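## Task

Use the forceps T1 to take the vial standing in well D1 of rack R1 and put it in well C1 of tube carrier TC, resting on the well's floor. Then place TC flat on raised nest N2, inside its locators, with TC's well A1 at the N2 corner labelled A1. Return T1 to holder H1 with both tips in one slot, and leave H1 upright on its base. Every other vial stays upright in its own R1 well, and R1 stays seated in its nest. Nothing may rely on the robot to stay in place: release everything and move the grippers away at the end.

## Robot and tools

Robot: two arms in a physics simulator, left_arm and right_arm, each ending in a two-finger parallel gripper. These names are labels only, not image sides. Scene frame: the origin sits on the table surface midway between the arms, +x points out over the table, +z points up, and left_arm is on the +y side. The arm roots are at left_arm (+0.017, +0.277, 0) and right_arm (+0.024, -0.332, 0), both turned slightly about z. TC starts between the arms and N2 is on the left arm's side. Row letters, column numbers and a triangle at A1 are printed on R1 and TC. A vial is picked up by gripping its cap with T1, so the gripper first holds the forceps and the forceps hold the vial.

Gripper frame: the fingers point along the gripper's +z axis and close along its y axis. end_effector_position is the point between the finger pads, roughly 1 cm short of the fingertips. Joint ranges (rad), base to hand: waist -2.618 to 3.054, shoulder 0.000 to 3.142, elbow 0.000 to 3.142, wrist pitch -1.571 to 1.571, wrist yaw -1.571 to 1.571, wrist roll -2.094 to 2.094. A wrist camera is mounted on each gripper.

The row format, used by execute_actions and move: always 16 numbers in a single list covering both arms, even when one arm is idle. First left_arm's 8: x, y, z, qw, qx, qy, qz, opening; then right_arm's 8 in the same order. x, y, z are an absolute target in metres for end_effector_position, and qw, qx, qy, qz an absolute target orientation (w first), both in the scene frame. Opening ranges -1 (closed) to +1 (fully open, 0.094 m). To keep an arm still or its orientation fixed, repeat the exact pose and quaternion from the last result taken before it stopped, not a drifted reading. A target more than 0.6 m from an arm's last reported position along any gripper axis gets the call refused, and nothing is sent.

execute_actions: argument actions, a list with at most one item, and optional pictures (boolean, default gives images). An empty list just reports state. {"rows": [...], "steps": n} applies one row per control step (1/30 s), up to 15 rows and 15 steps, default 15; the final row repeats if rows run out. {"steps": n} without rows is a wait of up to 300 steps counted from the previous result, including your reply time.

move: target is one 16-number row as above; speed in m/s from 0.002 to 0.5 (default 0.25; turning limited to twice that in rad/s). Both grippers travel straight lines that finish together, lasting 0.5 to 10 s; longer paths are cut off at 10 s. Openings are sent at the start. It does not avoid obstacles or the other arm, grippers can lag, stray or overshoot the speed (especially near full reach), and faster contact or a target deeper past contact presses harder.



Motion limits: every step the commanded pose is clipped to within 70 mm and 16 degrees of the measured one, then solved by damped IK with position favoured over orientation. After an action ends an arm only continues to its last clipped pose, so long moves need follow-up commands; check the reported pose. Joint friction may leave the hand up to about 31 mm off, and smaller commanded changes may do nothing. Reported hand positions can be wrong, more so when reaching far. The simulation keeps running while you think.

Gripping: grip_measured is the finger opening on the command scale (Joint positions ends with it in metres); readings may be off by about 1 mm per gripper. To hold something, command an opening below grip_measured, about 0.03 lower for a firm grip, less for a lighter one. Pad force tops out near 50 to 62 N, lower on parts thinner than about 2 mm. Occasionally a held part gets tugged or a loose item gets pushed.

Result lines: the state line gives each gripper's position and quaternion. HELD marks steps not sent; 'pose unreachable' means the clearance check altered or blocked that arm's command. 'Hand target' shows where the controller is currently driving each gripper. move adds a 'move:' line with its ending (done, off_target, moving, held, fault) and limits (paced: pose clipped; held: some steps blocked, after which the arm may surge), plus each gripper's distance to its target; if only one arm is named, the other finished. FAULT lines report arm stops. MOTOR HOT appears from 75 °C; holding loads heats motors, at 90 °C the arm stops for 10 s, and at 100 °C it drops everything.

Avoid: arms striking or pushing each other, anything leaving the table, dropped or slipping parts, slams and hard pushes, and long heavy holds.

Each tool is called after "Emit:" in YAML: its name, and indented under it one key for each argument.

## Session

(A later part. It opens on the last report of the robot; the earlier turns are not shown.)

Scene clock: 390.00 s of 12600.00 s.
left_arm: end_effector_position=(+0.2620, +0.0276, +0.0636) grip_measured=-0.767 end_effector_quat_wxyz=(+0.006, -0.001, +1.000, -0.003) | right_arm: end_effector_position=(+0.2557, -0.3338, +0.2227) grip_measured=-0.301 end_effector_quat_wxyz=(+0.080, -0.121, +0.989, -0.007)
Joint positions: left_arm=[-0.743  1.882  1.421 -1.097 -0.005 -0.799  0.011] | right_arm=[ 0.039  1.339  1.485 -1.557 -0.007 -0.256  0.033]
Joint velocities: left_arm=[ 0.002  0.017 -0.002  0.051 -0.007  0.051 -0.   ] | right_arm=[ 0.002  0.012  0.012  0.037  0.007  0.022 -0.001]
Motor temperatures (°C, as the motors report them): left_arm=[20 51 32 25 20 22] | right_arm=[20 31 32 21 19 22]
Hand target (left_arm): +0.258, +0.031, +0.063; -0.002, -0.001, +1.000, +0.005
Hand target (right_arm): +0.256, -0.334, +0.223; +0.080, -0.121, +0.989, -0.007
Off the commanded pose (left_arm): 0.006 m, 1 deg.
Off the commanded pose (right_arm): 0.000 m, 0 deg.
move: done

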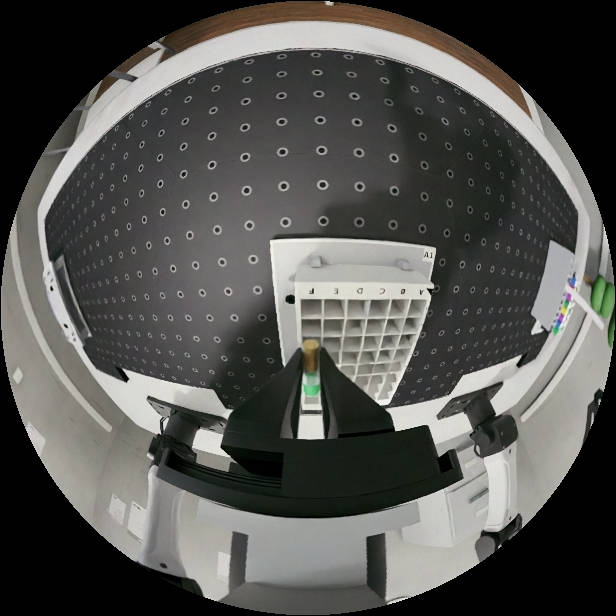

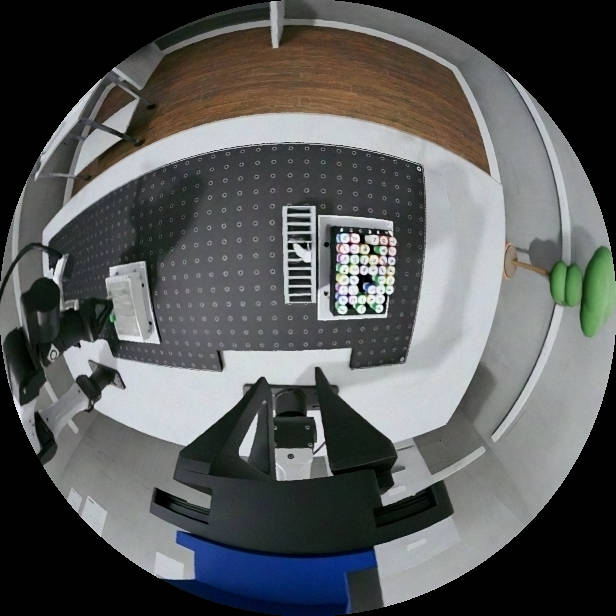

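Emit:
move:
  target: [0.262,0.028,0.12,0,0,1,0,-0.795,0.16,-0.20,0.17,0.627,-0.327,0.627,0.327,-0.3]
  speed: 0.08

Emit:
move:
  target: [0.30,0.06,0.15,0,-0.462,0.887,0,-0.795,0.25,-0.012,0.145,0.627,-0.327,0.627,0.327,-0.3]
  speed: 0.1

Scene clock: 403.53 s of 12600.00 s.
left_arm: end_effector_position=(+0.2617, +0.0279, +0.1098) grip_measured=-0.777 end_effector_quat_wxyz=(-0.003, -0.001, +1.000, +0.006) | right_arm: end_effector_position=(+0.1519, -0.2072, +0.1765) grip_measured=-0.301 end_effector_quat_wxyz=(+0.604, -0.344, +0.637, +0.334)
Joint positions: left_arm=[-0.743  1.882  1.606 -1.308 -0.005 -0.799  0.01 ] | right_arm=[-0.458  0.029  0.239 -0.886 -1.495 -0.664  0.033]
Joint velocities: left_arm=[ 0.007  0.002 -0.012 -0.125 -0.007 -0.037 -0.   ] | right_arm=[-0.007 -0.012 -0.022  0.081 -0.051  0.007 -0.001]
Motor temperatures (°C, as the motors report them): left_arm=[20 53 33 25 20 22] | right_arm=[20 29 31 22 19 22]
Hand target (left_arm): +0.262, +0.028, +0.120; +0.000, +0.000, +1.000, -0.000
Hand target (right_arm): +0.151, -0.206, +0.174; +0.606, -0.352, +0.629, +0.336
Off the commanded pose (left_arm): 0.010 m, 1 deg.
Off the commanded pose (right_arm): 0.013 m, 4 deg.
joint sent to its limit (right arm) — the command would take joint 2 (shoulder) past its lower limit, so that joint was sent only as far as its limit.
After step 90, 0.40 s passed at rest.
move: off_target (right_arm)

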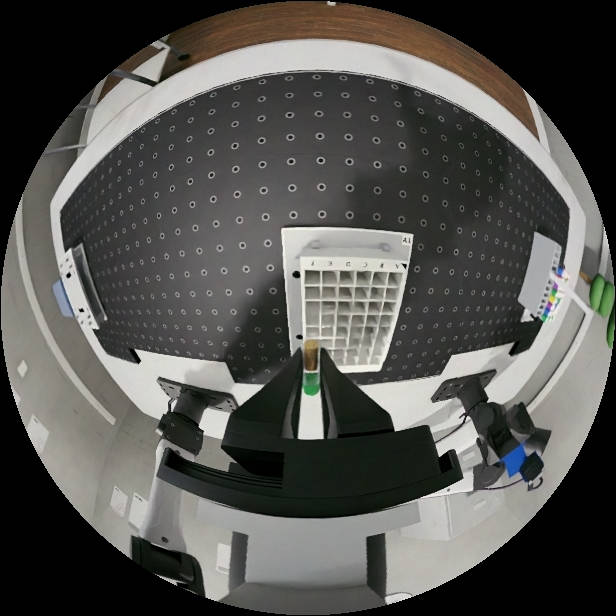

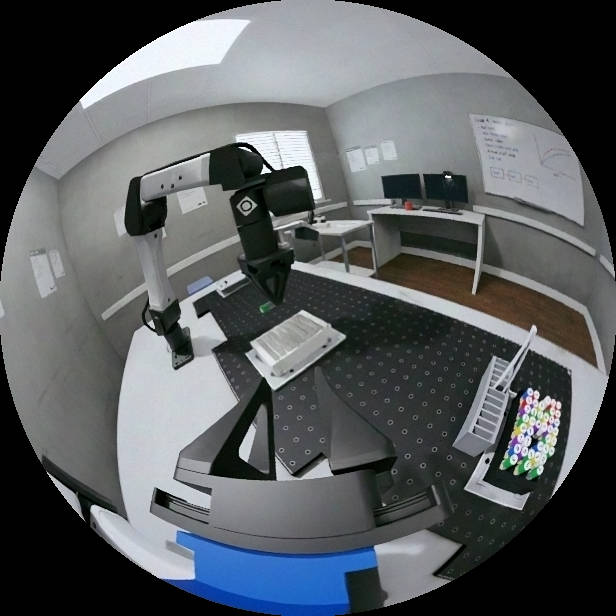

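Scene clock: 408.67 s of 12600.00 s.
left_arm: end_effector_position=(+0.2966, +0.0578, +0.1519) grip_measured=-0.777 end_effector_quat_wxyz=(+0.006, -0.453, +0.892, -0.008) | right_arm: end_effector_position=(+0.2447, -0.0157, +0.1341) grip_measured=-0.301 end_effector_quat_wxyz=(+0.615, -0.335, +0.637, +0.321)
Joint positions: left_arm=[-0.614  1.882  1.773 -1.442 -0.005 -1.606  0.01 ] | right_arm=[ 1.01   1.663  0.241  1.385 -0.008 -0.003  0.033]
Joint velocities: left_arm=[-0.012  0.002  0.012  0.037  0.007  0.051  0.   ] | right_arm=[-0.002  0.007  0.012 -0.051 -0.066 -0.051  0.   ]
Motor temperatures (°C, as the motors report them): left_arm=[20 53 34 24 20 22] | right_arm=[20 29 31 24 19 22]
Hand target (left_arm): +0.299, +0.060, +0.150; +0.000, -0.462, +0.887, +0.001
Hand target (right_arm): +0.247, -0.009, +0.142; +0.624, -0.327, +0.629, +0.329
Off the commanded pose (left_arm): 0.005 m, 2 deg.
Off the commanded pose (right_arm): 0.013 m, 2 deg.
move: off_target (right_arm)

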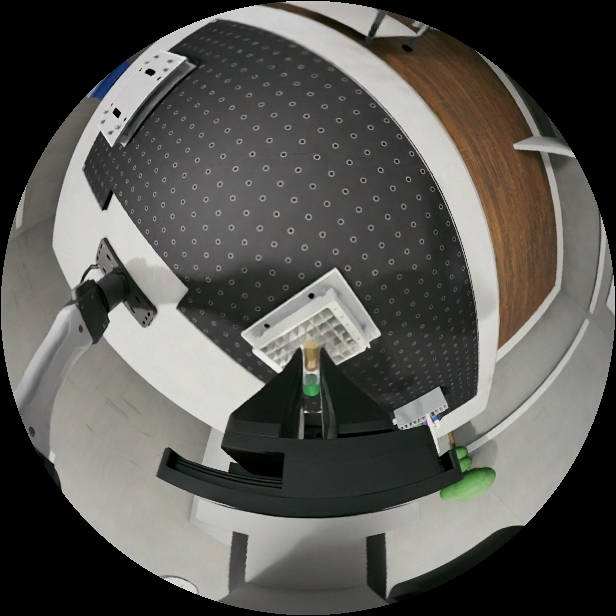

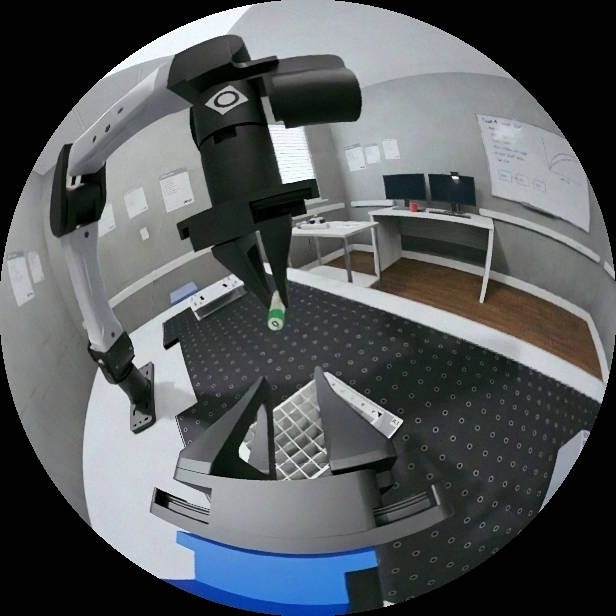

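Emit:
move:
  target: [0.2966,0.0578,0.1519,0.006,-0.453,0.892,-0.008,-0.795,0.264,0.018,0.147,0.627,-0.327,0.627,0.327,-0.3]
  speed: 0.03

Emit:
zoom_image:
  camera: "cam_right_wrist"
  region: [220,260,360,400]

Emit:
zoom_image:
  camera: "cam_left_wrist"
  region: [250,320,370,440]

Scene clock: 413.87 s of 12600.00 s.
left_arm: end_effector_position=(+0.2963, +0.0580, +0.1519) grip_measured=-0.777 end_effector_quat_wxyz=(+0.006, -0.454, +0.891, -0.007) | right_arm: end_effector_position=(+0.2620, +0.0115, +0.1445) grip_measured=-0.301 end_effector_quat_wxyz=(+0.625, -0.329, +0.629, +0.324)
Joint positions: left_arm=[-0.614  1.882  1.773 -1.443 -0.005 -1.609  0.01 ] | right_arm=[ 1.019  1.734  0.37   1.356  0.006 -0.003  0.033]
Joint velocities: left_arm=[ 0.002 -0.002  0.002 -0.037 -0.051 -0.095 -0.   ] | right_arm=[-0.002 -0.002 -0.022  0.051  0.066  0.022 -0.001]
Motor temperatures (°C, as the motors report them): left_arm=[20 53 34 24 20 22] | right_arm=[20 29 32 25 19 22]
Hand target (left_arm): +0.297, +0.058, +0.152; +0.006, -0.453, +0.892, -0.008
Hand target (right_arm): +0.263, +0.018, +0.147; +0.627, -0.327, +0.627, +0.327
Off the commanded pose (left_arm): 0.000 m, 0 deg.
Off the commanded pose (right_arm): 0.007 m, 1 deg.
After step 90, 0.57 s passed at rest.
move: done

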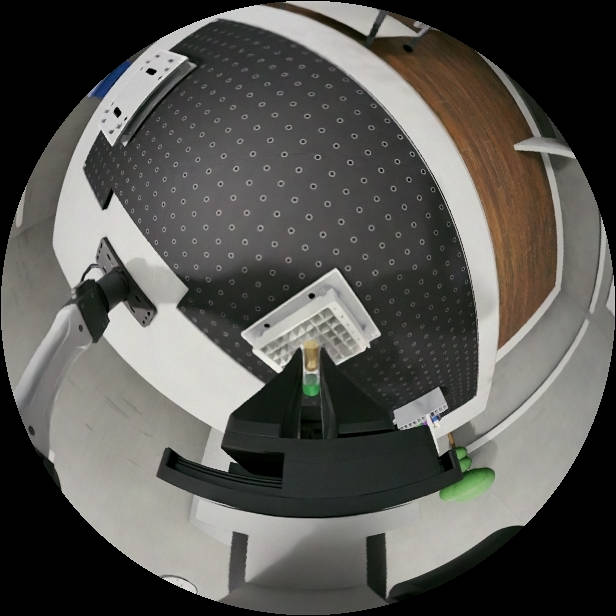

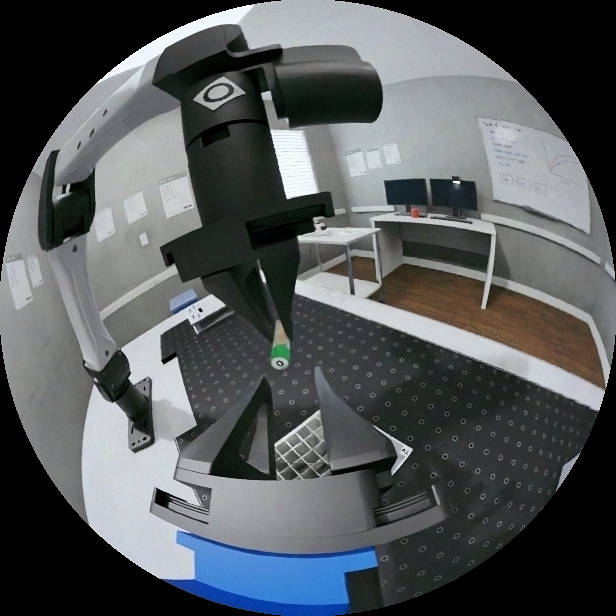

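Region (220, 260, 360, 400) of cam_right_wrist's 616x616 image, scaled by 3.600, with more detail than that image has.

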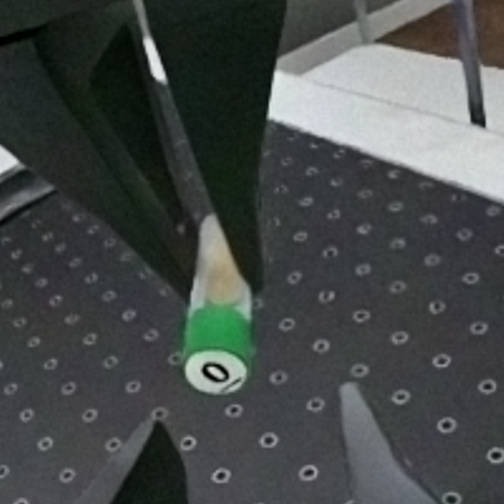

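Region (250, 320, 370, 440) of cam_left_wrist's 616x616 image, scaled by 4.200, with more detail than that image has.

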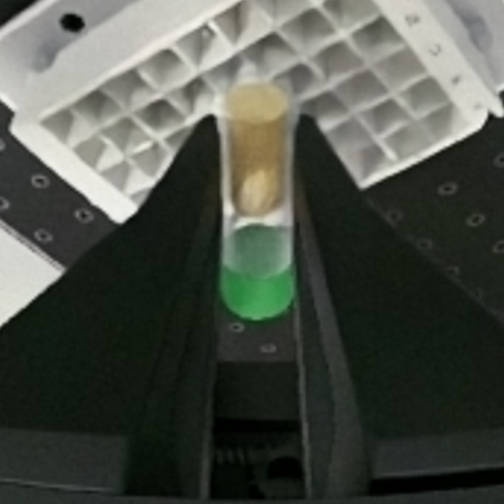

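Emit:
move:
  target: [0.2966,0.0578,0.1519,0.006,-0.453,0.892,-0.008,-0.795,0.270,0.035,0.144,0.627,-0.327,0.627,0.327,-0.3]
  speed: 0.02

Emit:
zoom_image:
  camera: "cam_right_wrist"
  region: [220,290,360,430]

Emit:
zoom_image:
  camera: "cam_left_wrist"
  region: [250,320,370,440]

Scene clock: 418.87 s of 12600.00 s.
left_arm: end_effector_position=(+0.2963, +0.0580, +0.1519) grip_measured=-0.777 end_effector_quat_wxyz=(+0.006, -0.454, +0.891, -0.007) | right_arm: end_effector_position=(+0.2682, +0.0282, +0.1411) grip_measured=-0.301 end_effector_quat_wxyz=(+0.624, -0.329, +0.630, +0.324)
Joint positions: left_arm=[-0.614  1.882  1.773 -1.443 -0.005 -1.609  0.01 ] | right_arm=[ 1.036  1.798  0.438  1.349  0.022 -0.003  0.033]
Joint velocities: left_arm=[ 0.002  0.007  0.007 -0.022 -0.007 -0.022 -0.   ] | right_arm=[-0.007  0.002  0.012 -0.037 -0.007 -0.007  0.   ]
Motor temperatures (°C, as the motors report them): left_arm=[20 53 34 24 20 22] | right_arm=[20 29 32 26 19 22]
Hand target (left_arm): +0.297, +0.058, +0.152; +0.006, -0.453, +0.892, -0.008
Hand target (right_arm): +0.269, +0.035, +0.144; +0.627, -0.327, +0.627, +0.327
Off the commanded pose (left_arm): 0.000 m, 0 deg.
Off the commanded pose (right_arm): 0.008 m, 1 deg.
After step 90, 0.53 s passed at rest.
move: done

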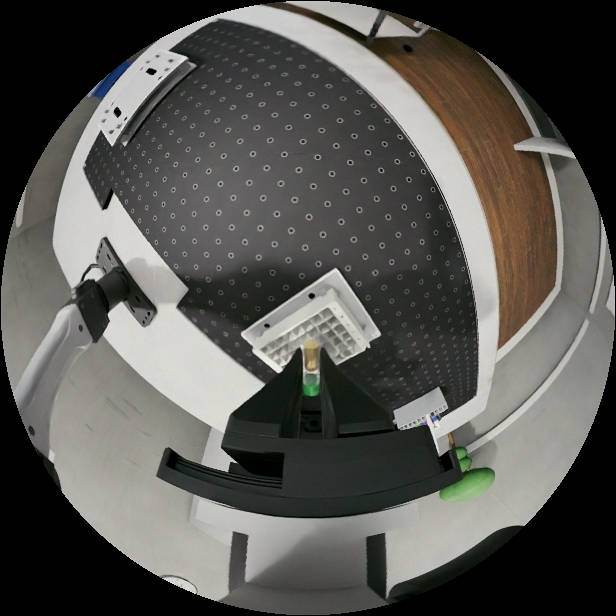

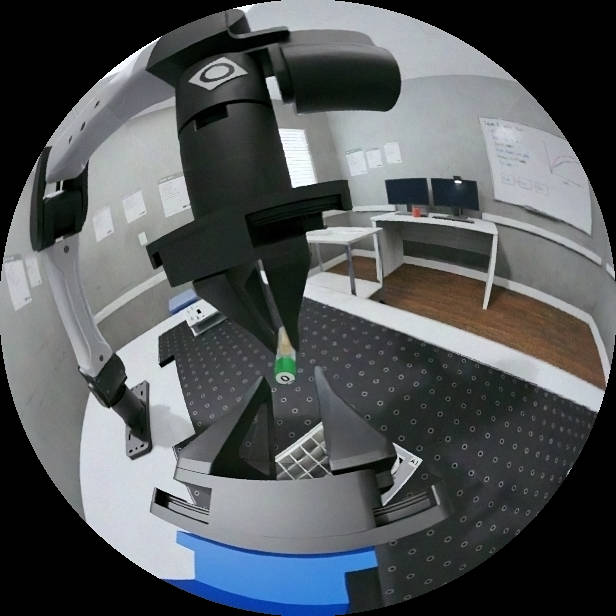

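Region (220, 290, 360, 430) of cam_right_wrist's 616x616 image, scaled by 3.600, with more detail than that image has.

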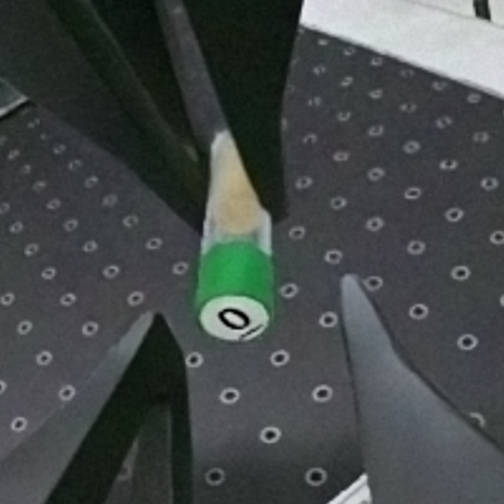

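Region (250, 320, 370, 440) of cam_left_wrist's 616x616 image, scaled by 4.200, with more detail than that image has.

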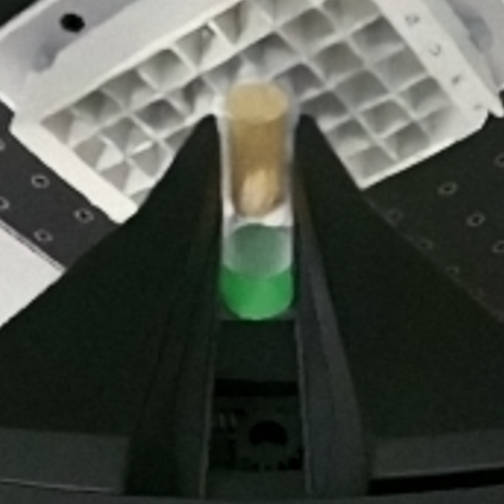

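Emit:
move:
  target: [0.2966,0.0578,0.1519,0.006,-0.453,0.892,-0.008,-0.795,0.2735,0.043,0.143,0.627,-0.327,0.627,0.327,-0.45]
  speed: 0.015

Emit:
zoom_image:
  camera: "cam_right_wrist"
  region: [220,290,360,430]

Emit:
zoom_image:
  camera: "cam_left_wrist"
  region: [250,320,370,440]

Scene clock: 422.93 s of 12600.00 s.
left_arm: end_effector_position=(+0.2963, +0.0580, +0.1519) grip_measured=-0.777 end_effector_quat_wxyz=(+0.006, -0.454, +0.891, -0.007) | right_arm: end_effector_position=(+0.2719, +0.0361, +0.1405) grip_measured=-0.449 end_effector_quat_wxyz=(+0.625, -0.329, +0.630, +0.324)
Joint positions: left_arm=[-0.614  1.882  1.773 -1.443 -0.005 -1.609  0.01 ] | right_arm=[ 1.041  1.824  0.473  1.342  0.027 -0.003  0.026]
Joint velocities: left_arm=[ 0.002  0.007 -0.007 -0.037 -0.007 -0.051 -0.   ] | right_arm=[-0.007  0.002  0.002 -0.022 -0.022  0.037 -0.   ]
Motor temperatures (°C, as the motors report them): left_arm=[20 53 34 24 20 22] | right_arm=[20 29 32 27 19 22]
Hand target (left_arm): +0.297, +0.058, +0.152; +0.006, -0.453, +0.892, -0.008
Hand target (right_arm): +0.273, +0.043, +0.143; +0.627, -0.327, +0.627, +0.327
Off the commanded pose (left_arm): 0.000 m, 0 deg.
Off the commanded pose (right_arm): 0.007 m, 1 deg.
move: done

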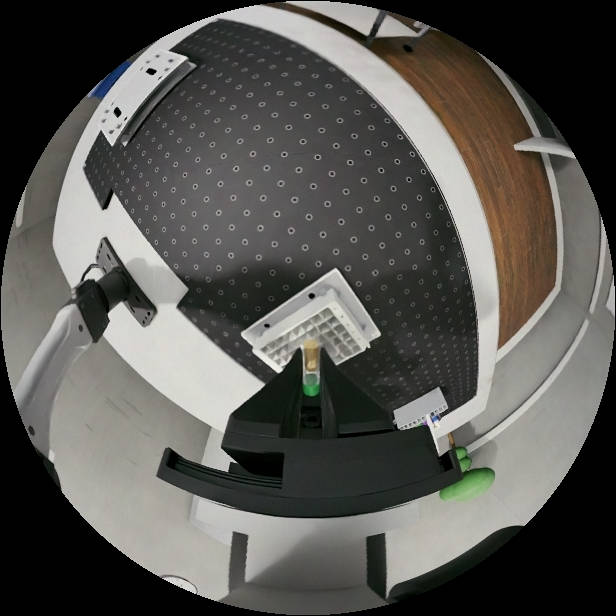

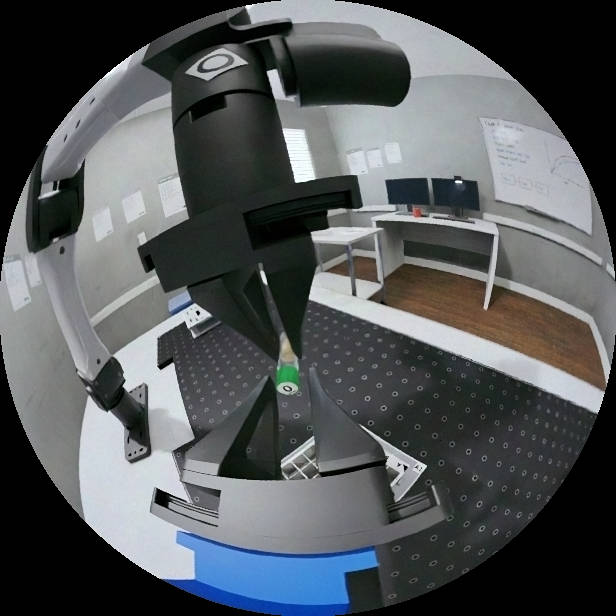

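Region (220, 290, 360, 430) of cam_right_wrist's 616x616 image, scaled by 3.600, with more detail than that image has.

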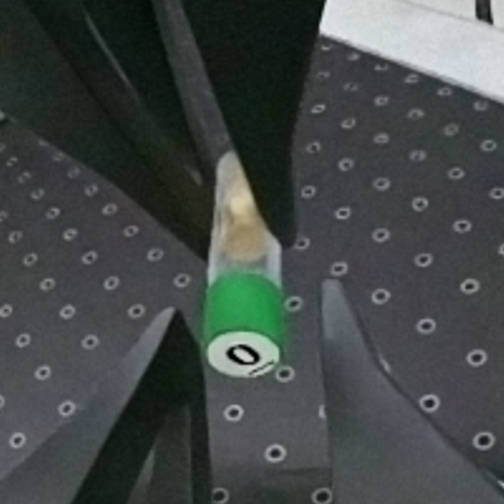

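Region (250, 320, 370, 440) of cam_left_wrist's 616x616 image, scaled by 4.200, with more detail than that image has.

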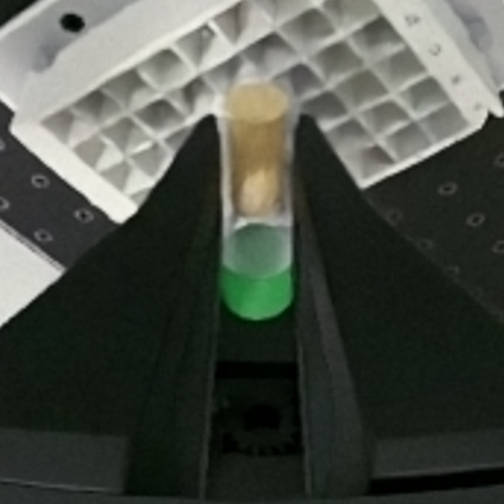

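Emit:
move:
  target: [0.2966,0.0578,0.1519,0.006,-0.453,0.892,-0.008,-0.795,0.2665,0.041,0.1405,0.625,-0.329,0.630,0.324,-0.45]
  speed: 0.01

Emit:
zoom_image:
  camera: "cam_right_wrist"
  region: [220,290,360,430]

Scene clock: 425.63 s of 12600.00 s.
left_arm: end_effector_position=(+0.2963, +0.0580, +0.1519) grip_measured=-0.777 end_effector_quat_wxyz=(+0.006, -0.454, +0.891, -0.007) | right_arm: end_effector_position=(+0.2678, +0.0388, +0.1402) grip_measured=-0.449 end_effector_quat_wxyz=(+0.624, -0.329, +0.630, +0.324)
Joint positions: left_arm=[-0.614  1.882  1.773 -1.443 -0.005 -1.609  0.01 ] | right_arm=[ 1.059  1.824  0.473  1.34   0.046 -0.003  0.026]
Joint velocities: left_arm=[-0.002 -0.002 -0.002  0.022 -0.022  0.007 -0.001] | right_arm=[-0.012 -0.002 -0.002 -0.081 -0.007 -0.022 -0.001]
Motor temperatures (°C, as the motors report them): left_arm=[20 53 34 24 20 22] | right_arm=[20 29 32 27 19 22]
Hand target (left_arm): +0.297, +0.058, +0.152; +0.006, -0.453, +0.892, -0.008
Hand target (right_arm): +0.266, +0.041, +0.140; +0.625, -0.329, +0.630, +0.324
Off the commanded pose (left_arm): 0.000 m, 0 deg.
Off the commanded pose (right_arm): 0.003 m, 0 deg.
move: done

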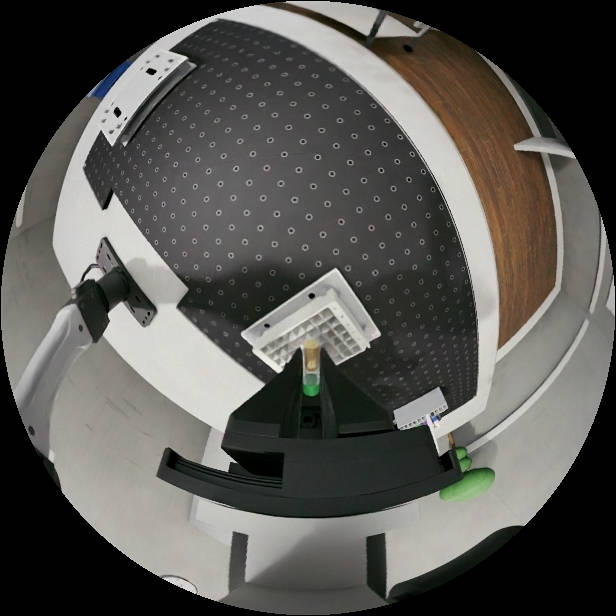

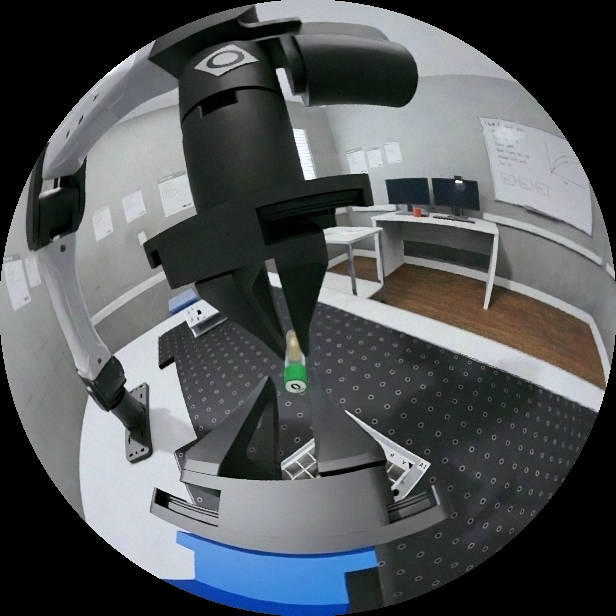

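Region (220, 290, 360, 430) of cam_right_wrist's 616x616 image, scaled by 3.600, with more detail than that image has.

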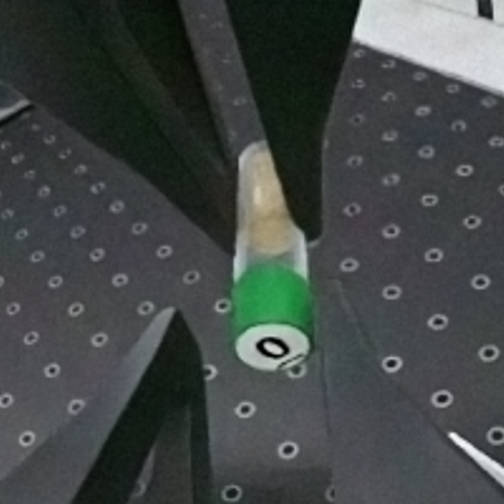

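Slightly over, acceptable. Close.

Emit:
move:
  target: [0.2966,0.0578,0.1519,0.006,-0.453,0.892,-0.008,-0.795,0.2678,0.0388,0.1402,0.624,-0.329,0.630,0.324,-0.76]
  speed: 0.01

Emit:
zoom_image:
  camera: "cam_right_wrist"
  region: [220,290,360,430]

Emit:
zoom_image:
  camera: "cam_left_wrist"
  region: [250,320,370,440]

Scene clock: 428.57 s of 12600.00 s.
left_arm: end_effector_position=(+0.2948, +0.0592, +0.1519) grip_measured=-0.777 end_effector_quat_wxyz=(+0.004, -0.454, +0.891, -0.004) | right_arm: end_effector_position=(+0.2696, +0.0375, +0.1400) grip_measured=-0.751 end_effector_quat_wxyz=(+0.626, -0.326, +0.632, +0.320)
Joint positions: left_arm=[-0.614  1.882  1.773 -1.451 -0.005 -1.608  0.01 ] | right_arm=[ 1.057  1.824  0.473  1.34   0.054 -0.003  0.012]
Joint velocities: left_arm=[ 0.012 -0.007 -0.012 -0.037 -0.022 -0.037  0.   ] | right_arm=[-0.007  0.012  0.007 -0.022 -0.007 -0.022  0.   ]
Motor temperatures (°C, as the motors report them): left_arm=[20 54 34 24 20 22] | right_arm=[20 29 32 27 19 22]
Hand target (left_arm): +0.297, +0.058, +0.152; +0.006, -0.453, +0.892, -0.008
Hand target (right_arm): +0.268, +0.039, +0.140; +0.624, -0.329, +0.630, +0.324
Off the commanded pose (left_arm): 0.002 m, 1 deg.
Off the commanded pose (right_arm): 0.002 m, 1 deg.
move: done

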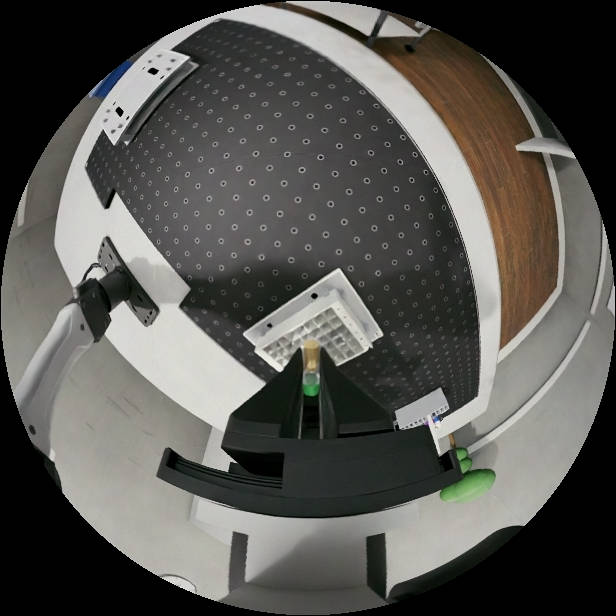

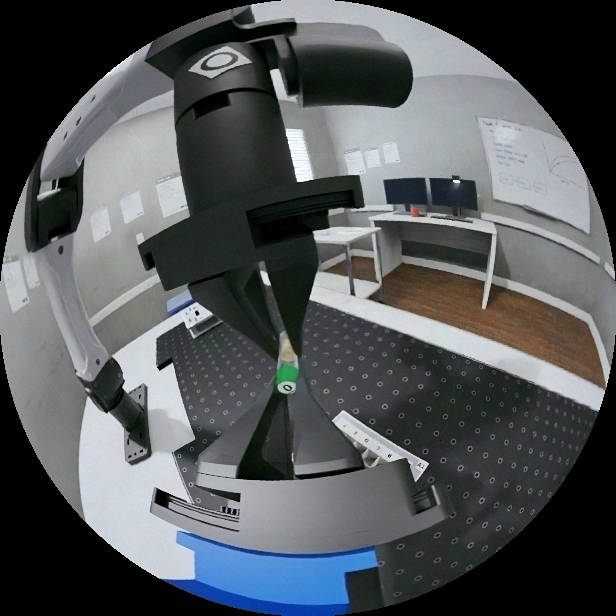

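Region (220, 290, 360, 430) of cam_right_wrist's 616x616 image, scaled by 3.600, with more detail than that image has.

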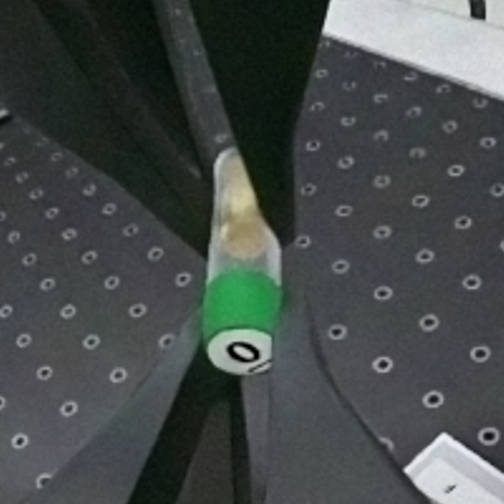

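Region (250, 320, 370, 440) of cam_left_wrist's 616x616 image, scaled by 4.200, with more detail than that image has.

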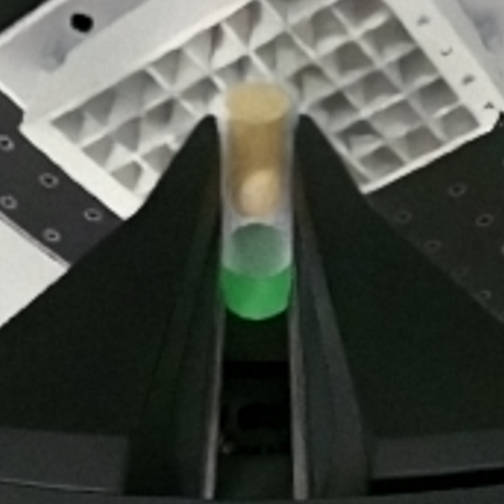

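Emit:
move:
  target: [0.2948,0.0592,0.1519,0.004,-0.454,0.891,-0.004,-0.795,0.2696,0.0375,0.140,0.626,-0.326,0.632,0.320,-0.55]
  speed: 0.01

Emit:
move:
  target: [0.2948,0.0592,0.1519,0.004,-0.454,0.891,-0.004,-0.795,0.2696,0.0375,0.149,0.640,-0.333,0.618,0.327,-0.55]
  speed: 0.01

Emit:
zoom_image:
  camera: "cam_right_wrist"
  region: [220,290,360,430]

Scene clock: 432.00 s of 12600.00 s.
left_arm: end_effector_position=(+0.2947, +0.0593, +0.1519) grip_measured=-0.777 end_effector_quat_wxyz=(+0.004, -0.454, +0.891, -0.003) | right_arm: end_effector_position=(+0.2696, +0.0375, +0.1399) grip_measured=-0.551 end_effector_quat_wxyz=(+0.625, -0.326, +0.632, +0.320)
Joint positions: left_arm=[-0.614  1.882  1.773 -1.452 -0.005 -1.608  0.01 ] | right_arm=[ 1.057  1.824  0.473  1.339  0.054 -0.003  0.021]
Joint velocities: left_arm=[ 0.002  0.012 -0.012 -0.007  0.022 -0.007  0.   ] | right_arm=[-0.002 -0.007 -0.022  0.037  0.022 -0.081 -0.001]
Motor temperatures (°C, as the motors report them): left_arm=[20 54 34 24 20 22] | right_arm=[20 29 32 28 19 22]
Hand target (left_arm): +0.295, +0.059, +0.152; +0.004, -0.454, +0.891, -0.004
Hand target (right_arm): +0.270, +0.038, +0.140; +0.626, -0.326, +0.632, +0.320
Off the commanded pose (left_arm): 0.000 m, 0 deg.
Off the commanded pose (right_arm): 0.000 m, 0 deg.
move: done

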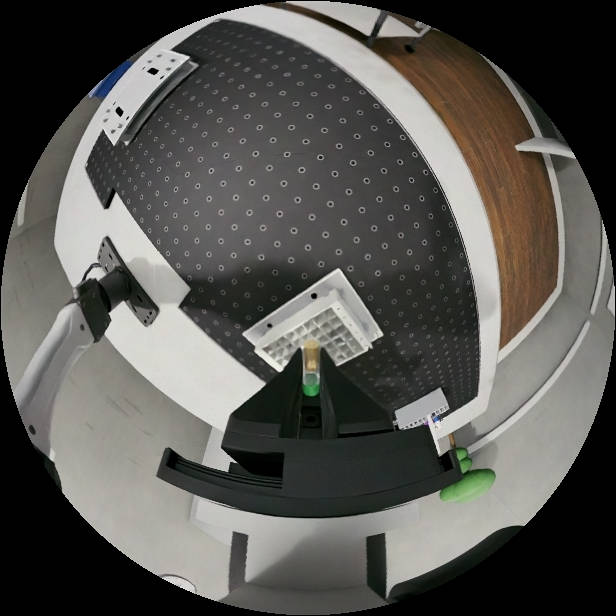

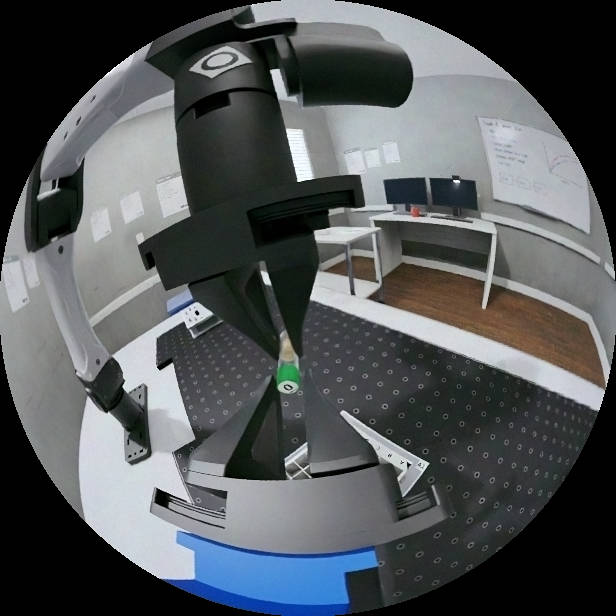

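Scene clock: 434.40 s of 12600.00 s.
left_arm: end_effector_position=(+0.2947, +0.0593, +0.1519) grip_measured=-0.777 end_effector_quat_wxyz=(+0.004, -0.454, +0.891, -0.003) | right_arm: end_effector_position=(+0.2670, +0.0394, +0.1428) grip_measured=-0.551 end_effector_quat_wxyz=(+0.627, -0.333, +0.624, +0.326)
Joint positions: left_arm=[-0.614  1.882  1.773 -1.452 -0.005 -1.608  0.01 ] | right_arm=[ 1.057  1.824  0.473  1.351  0.035 -0.011  0.021]
Joint velocities: left_arm=[ 0.002  0.002  0.002  0.066  0.022 -0.081  0.   ] | right_arm=[-0.007  0.007  0.002  0.066  0.037  0.007  0.001]
Motor temperatures (°C, as the motors report them): left_arm=[20 54 34 24 20 22] | right_arm=[20 29 32 28 19 22]
Hand target (left_arm): +0.295, +0.059, +0.152; +0.004, -0.454, +0.891, -0.004
Hand target (right_arm): +0.270, +0.037, +0.149; +0.637, -0.332, +0.615, +0.325
Off the commanded pose (left_arm): 0.000 m, 0 deg.
Off the commanded pose (right_arm): 0.007 m, 2 deg.
move: done

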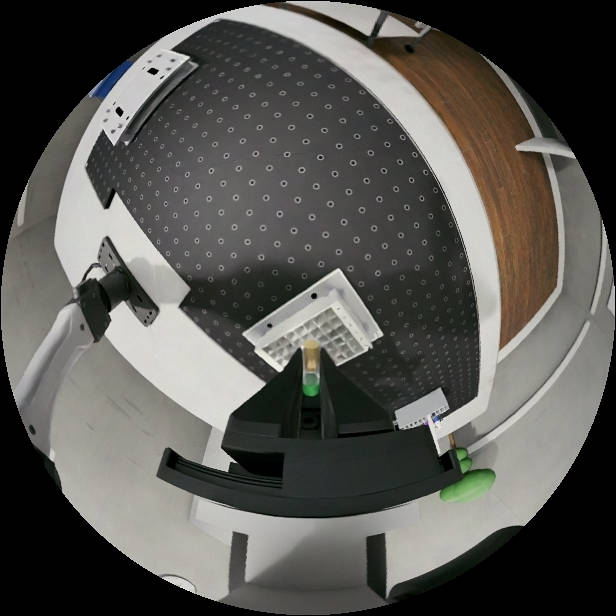

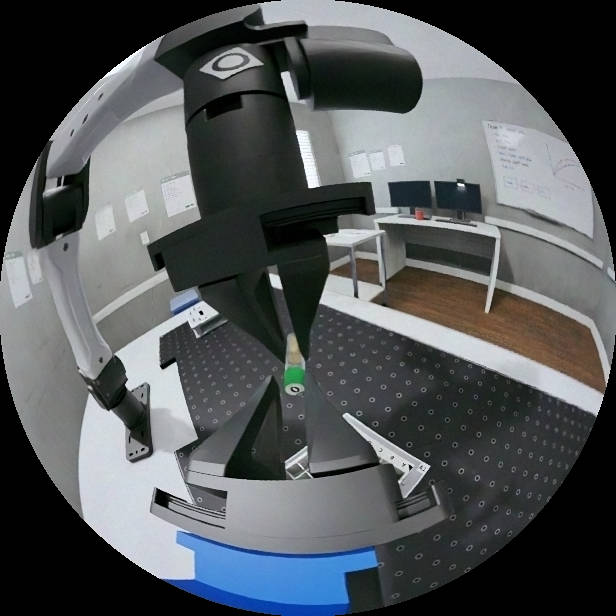

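Region (220, 290, 360, 430) of cam_right_wrist's 616x616 image, scaled by 3.600, with more detail than that image has.

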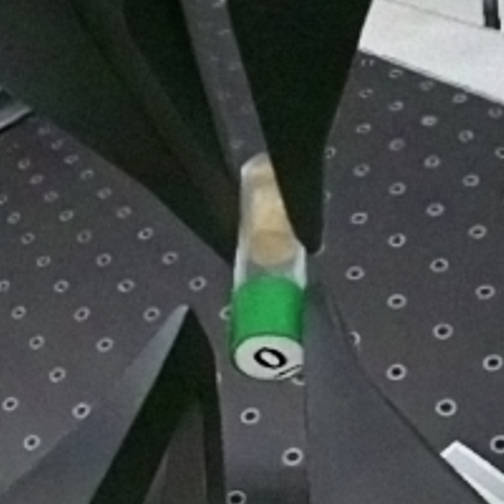

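Emit:
move:
  target: [0.2948,0.0592,0.1519,0.004,-0.454,0.891,-0.004,-0.795,0.2705,0.0368,0.1500,0.641,-0.318,0.617,0.328,-0.55]
  speed: 0.01

Emit:
zoom_image:
  camera: "cam_right_wrist"
  region: [220,290,360,430]

Scene clock: 438.47 s of 12600.00 s.
left_arm: end_effector_position=(+0.2947, +0.0593, +0.1519) grip_measured=-0.777 end_effector_quat_wxyz=(+0.004, -0.454, +0.891, -0.003) | right_arm: end_effector_position=(+0.2682, +0.0385, +0.1493) grip_measured=-0.551 end_effector_quat_wxyz=(+0.637, -0.326, +0.617, +0.327)
Joint positions: left_arm=[-0.614  1.882  1.773 -1.452 -0.005 -1.608  0.01 ] | right_arm=[ 1.057  1.824  0.473  1.378  0.044 -0.012  0.021]
Joint velocities: left_arm=[ 0.007 -0.012  0.007 -0.007 -0.007  0.066  0.   ] | right_arm=[ 0.002 -0.007 -0.007  0.022 -0.007 -0.051  0.   ]
Motor temperatures (°C, as the motors report them): left_arm=[20 54 34 24 20 22] | right_arm=[20 30 31 29 19 22]
Hand target (left_arm): +0.295, +0.059, +0.152; +0.004, -0.454, +0.891, -0.004
Hand target (right_arm): +0.271, +0.037, +0.150; +0.641, -0.318, +0.617, +0.328
Off the commanded pose (left_arm): 0.000 m, 0 deg.
Off the commanded pose (right_arm): 0.003 m, 1 deg.
move: done

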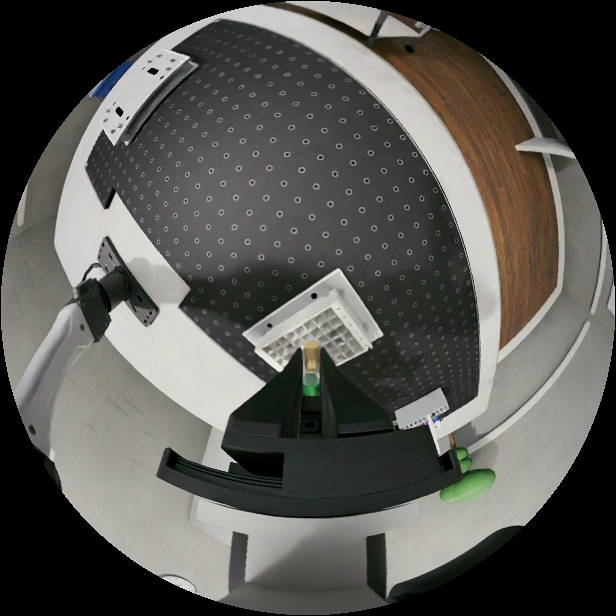

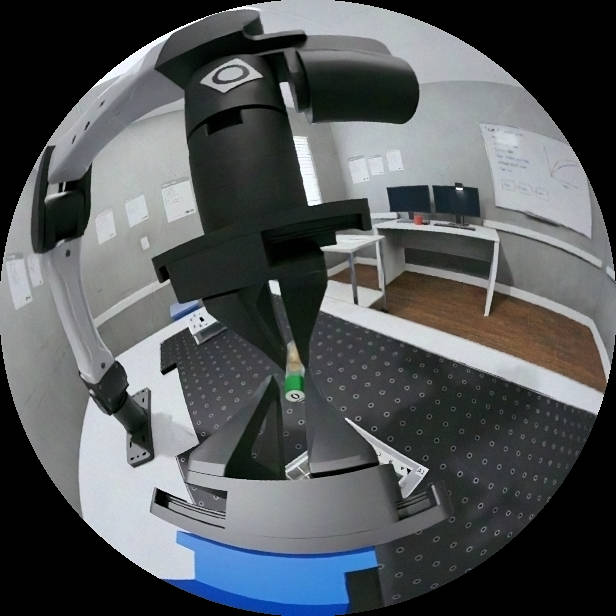

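Region (220, 290, 360, 430) of cam_right_wrist's 616x616 image, scaled by 3.600, with more detail than that image has.

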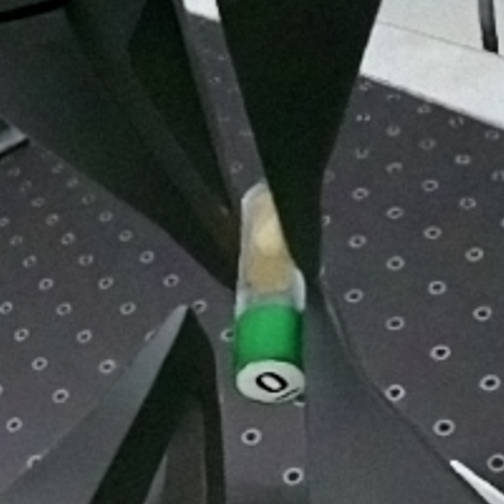

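Emit:
move:
  target: [0.2948,0.0592,0.1519,0.004,-0.454,0.891,-0.004,-0.795,0.2705,0.0368,0.1500,0.641,-0.318,0.617,0.328,-0.77]
  speed: 0.01

Emit:
zoom_image:
  camera: "cam_right_wrist"
  region: [220,290,360,430]

Scene clock: 440.80 s of 12600.00 s.
left_arm: end_effector_position=(+0.2941, +0.0598, +0.1519) grip_measured=-0.777 end_effector_quat_wxyz=(+0.004, -0.453, +0.891, -0.002) | right_arm: end_effector_position=(+0.2689, +0.0380, +0.1495) grip_measured=-0.755 end_effector_quat_wxyz=(+0.638, -0.324, +0.618, +0.326)
Joint positions: left_arm=[-0.614  1.882  1.773 -1.455 -0.005 -1.608  0.01 ] | right_arm=[ 1.057  1.824  0.473  1.379  0.048 -0.012  0.011]
Joint velocities: left_arm=[ 0.002  0.012  0.002 -0.007 -0.095 -0.007  0.001] | right_arm=[-0.002  0.002 -0.002 -0.007 -0.037 -0.081 -0.001]
Motor temperatures (°C, as the motors report them): left_arm=[20 54 34 24 20 22] | right_arm=[20 30 31 29 19 22]
Hand target (left_arm): +0.295, +0.059, +0.152; +0.004, -0.454, +0.891, -0.004
Hand target (right_arm): +0.270, +0.037, +0.150; +0.641, -0.318, +0.617, +0.328
Off the commanded pose (left_arm): 0.001 m, 0 deg.
Off the commanded pose (right_arm): 0.002 m, 1 deg.
move: done

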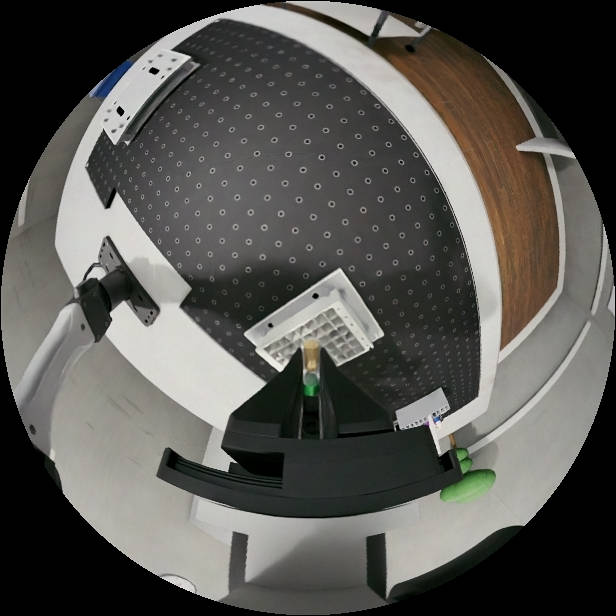

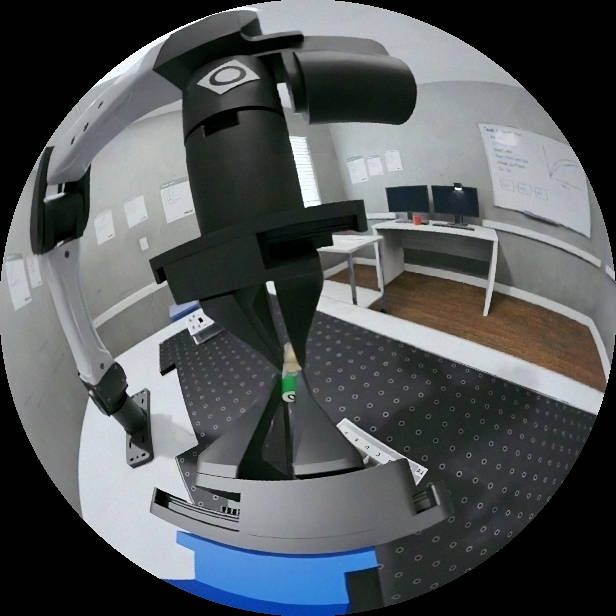

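Region (220, 290, 360, 430) of cam_right_wrist's 616x616 image, scaled by 3.600, with more detail than that image has.

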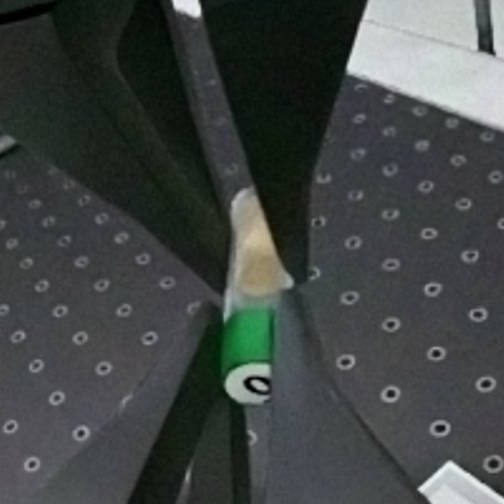

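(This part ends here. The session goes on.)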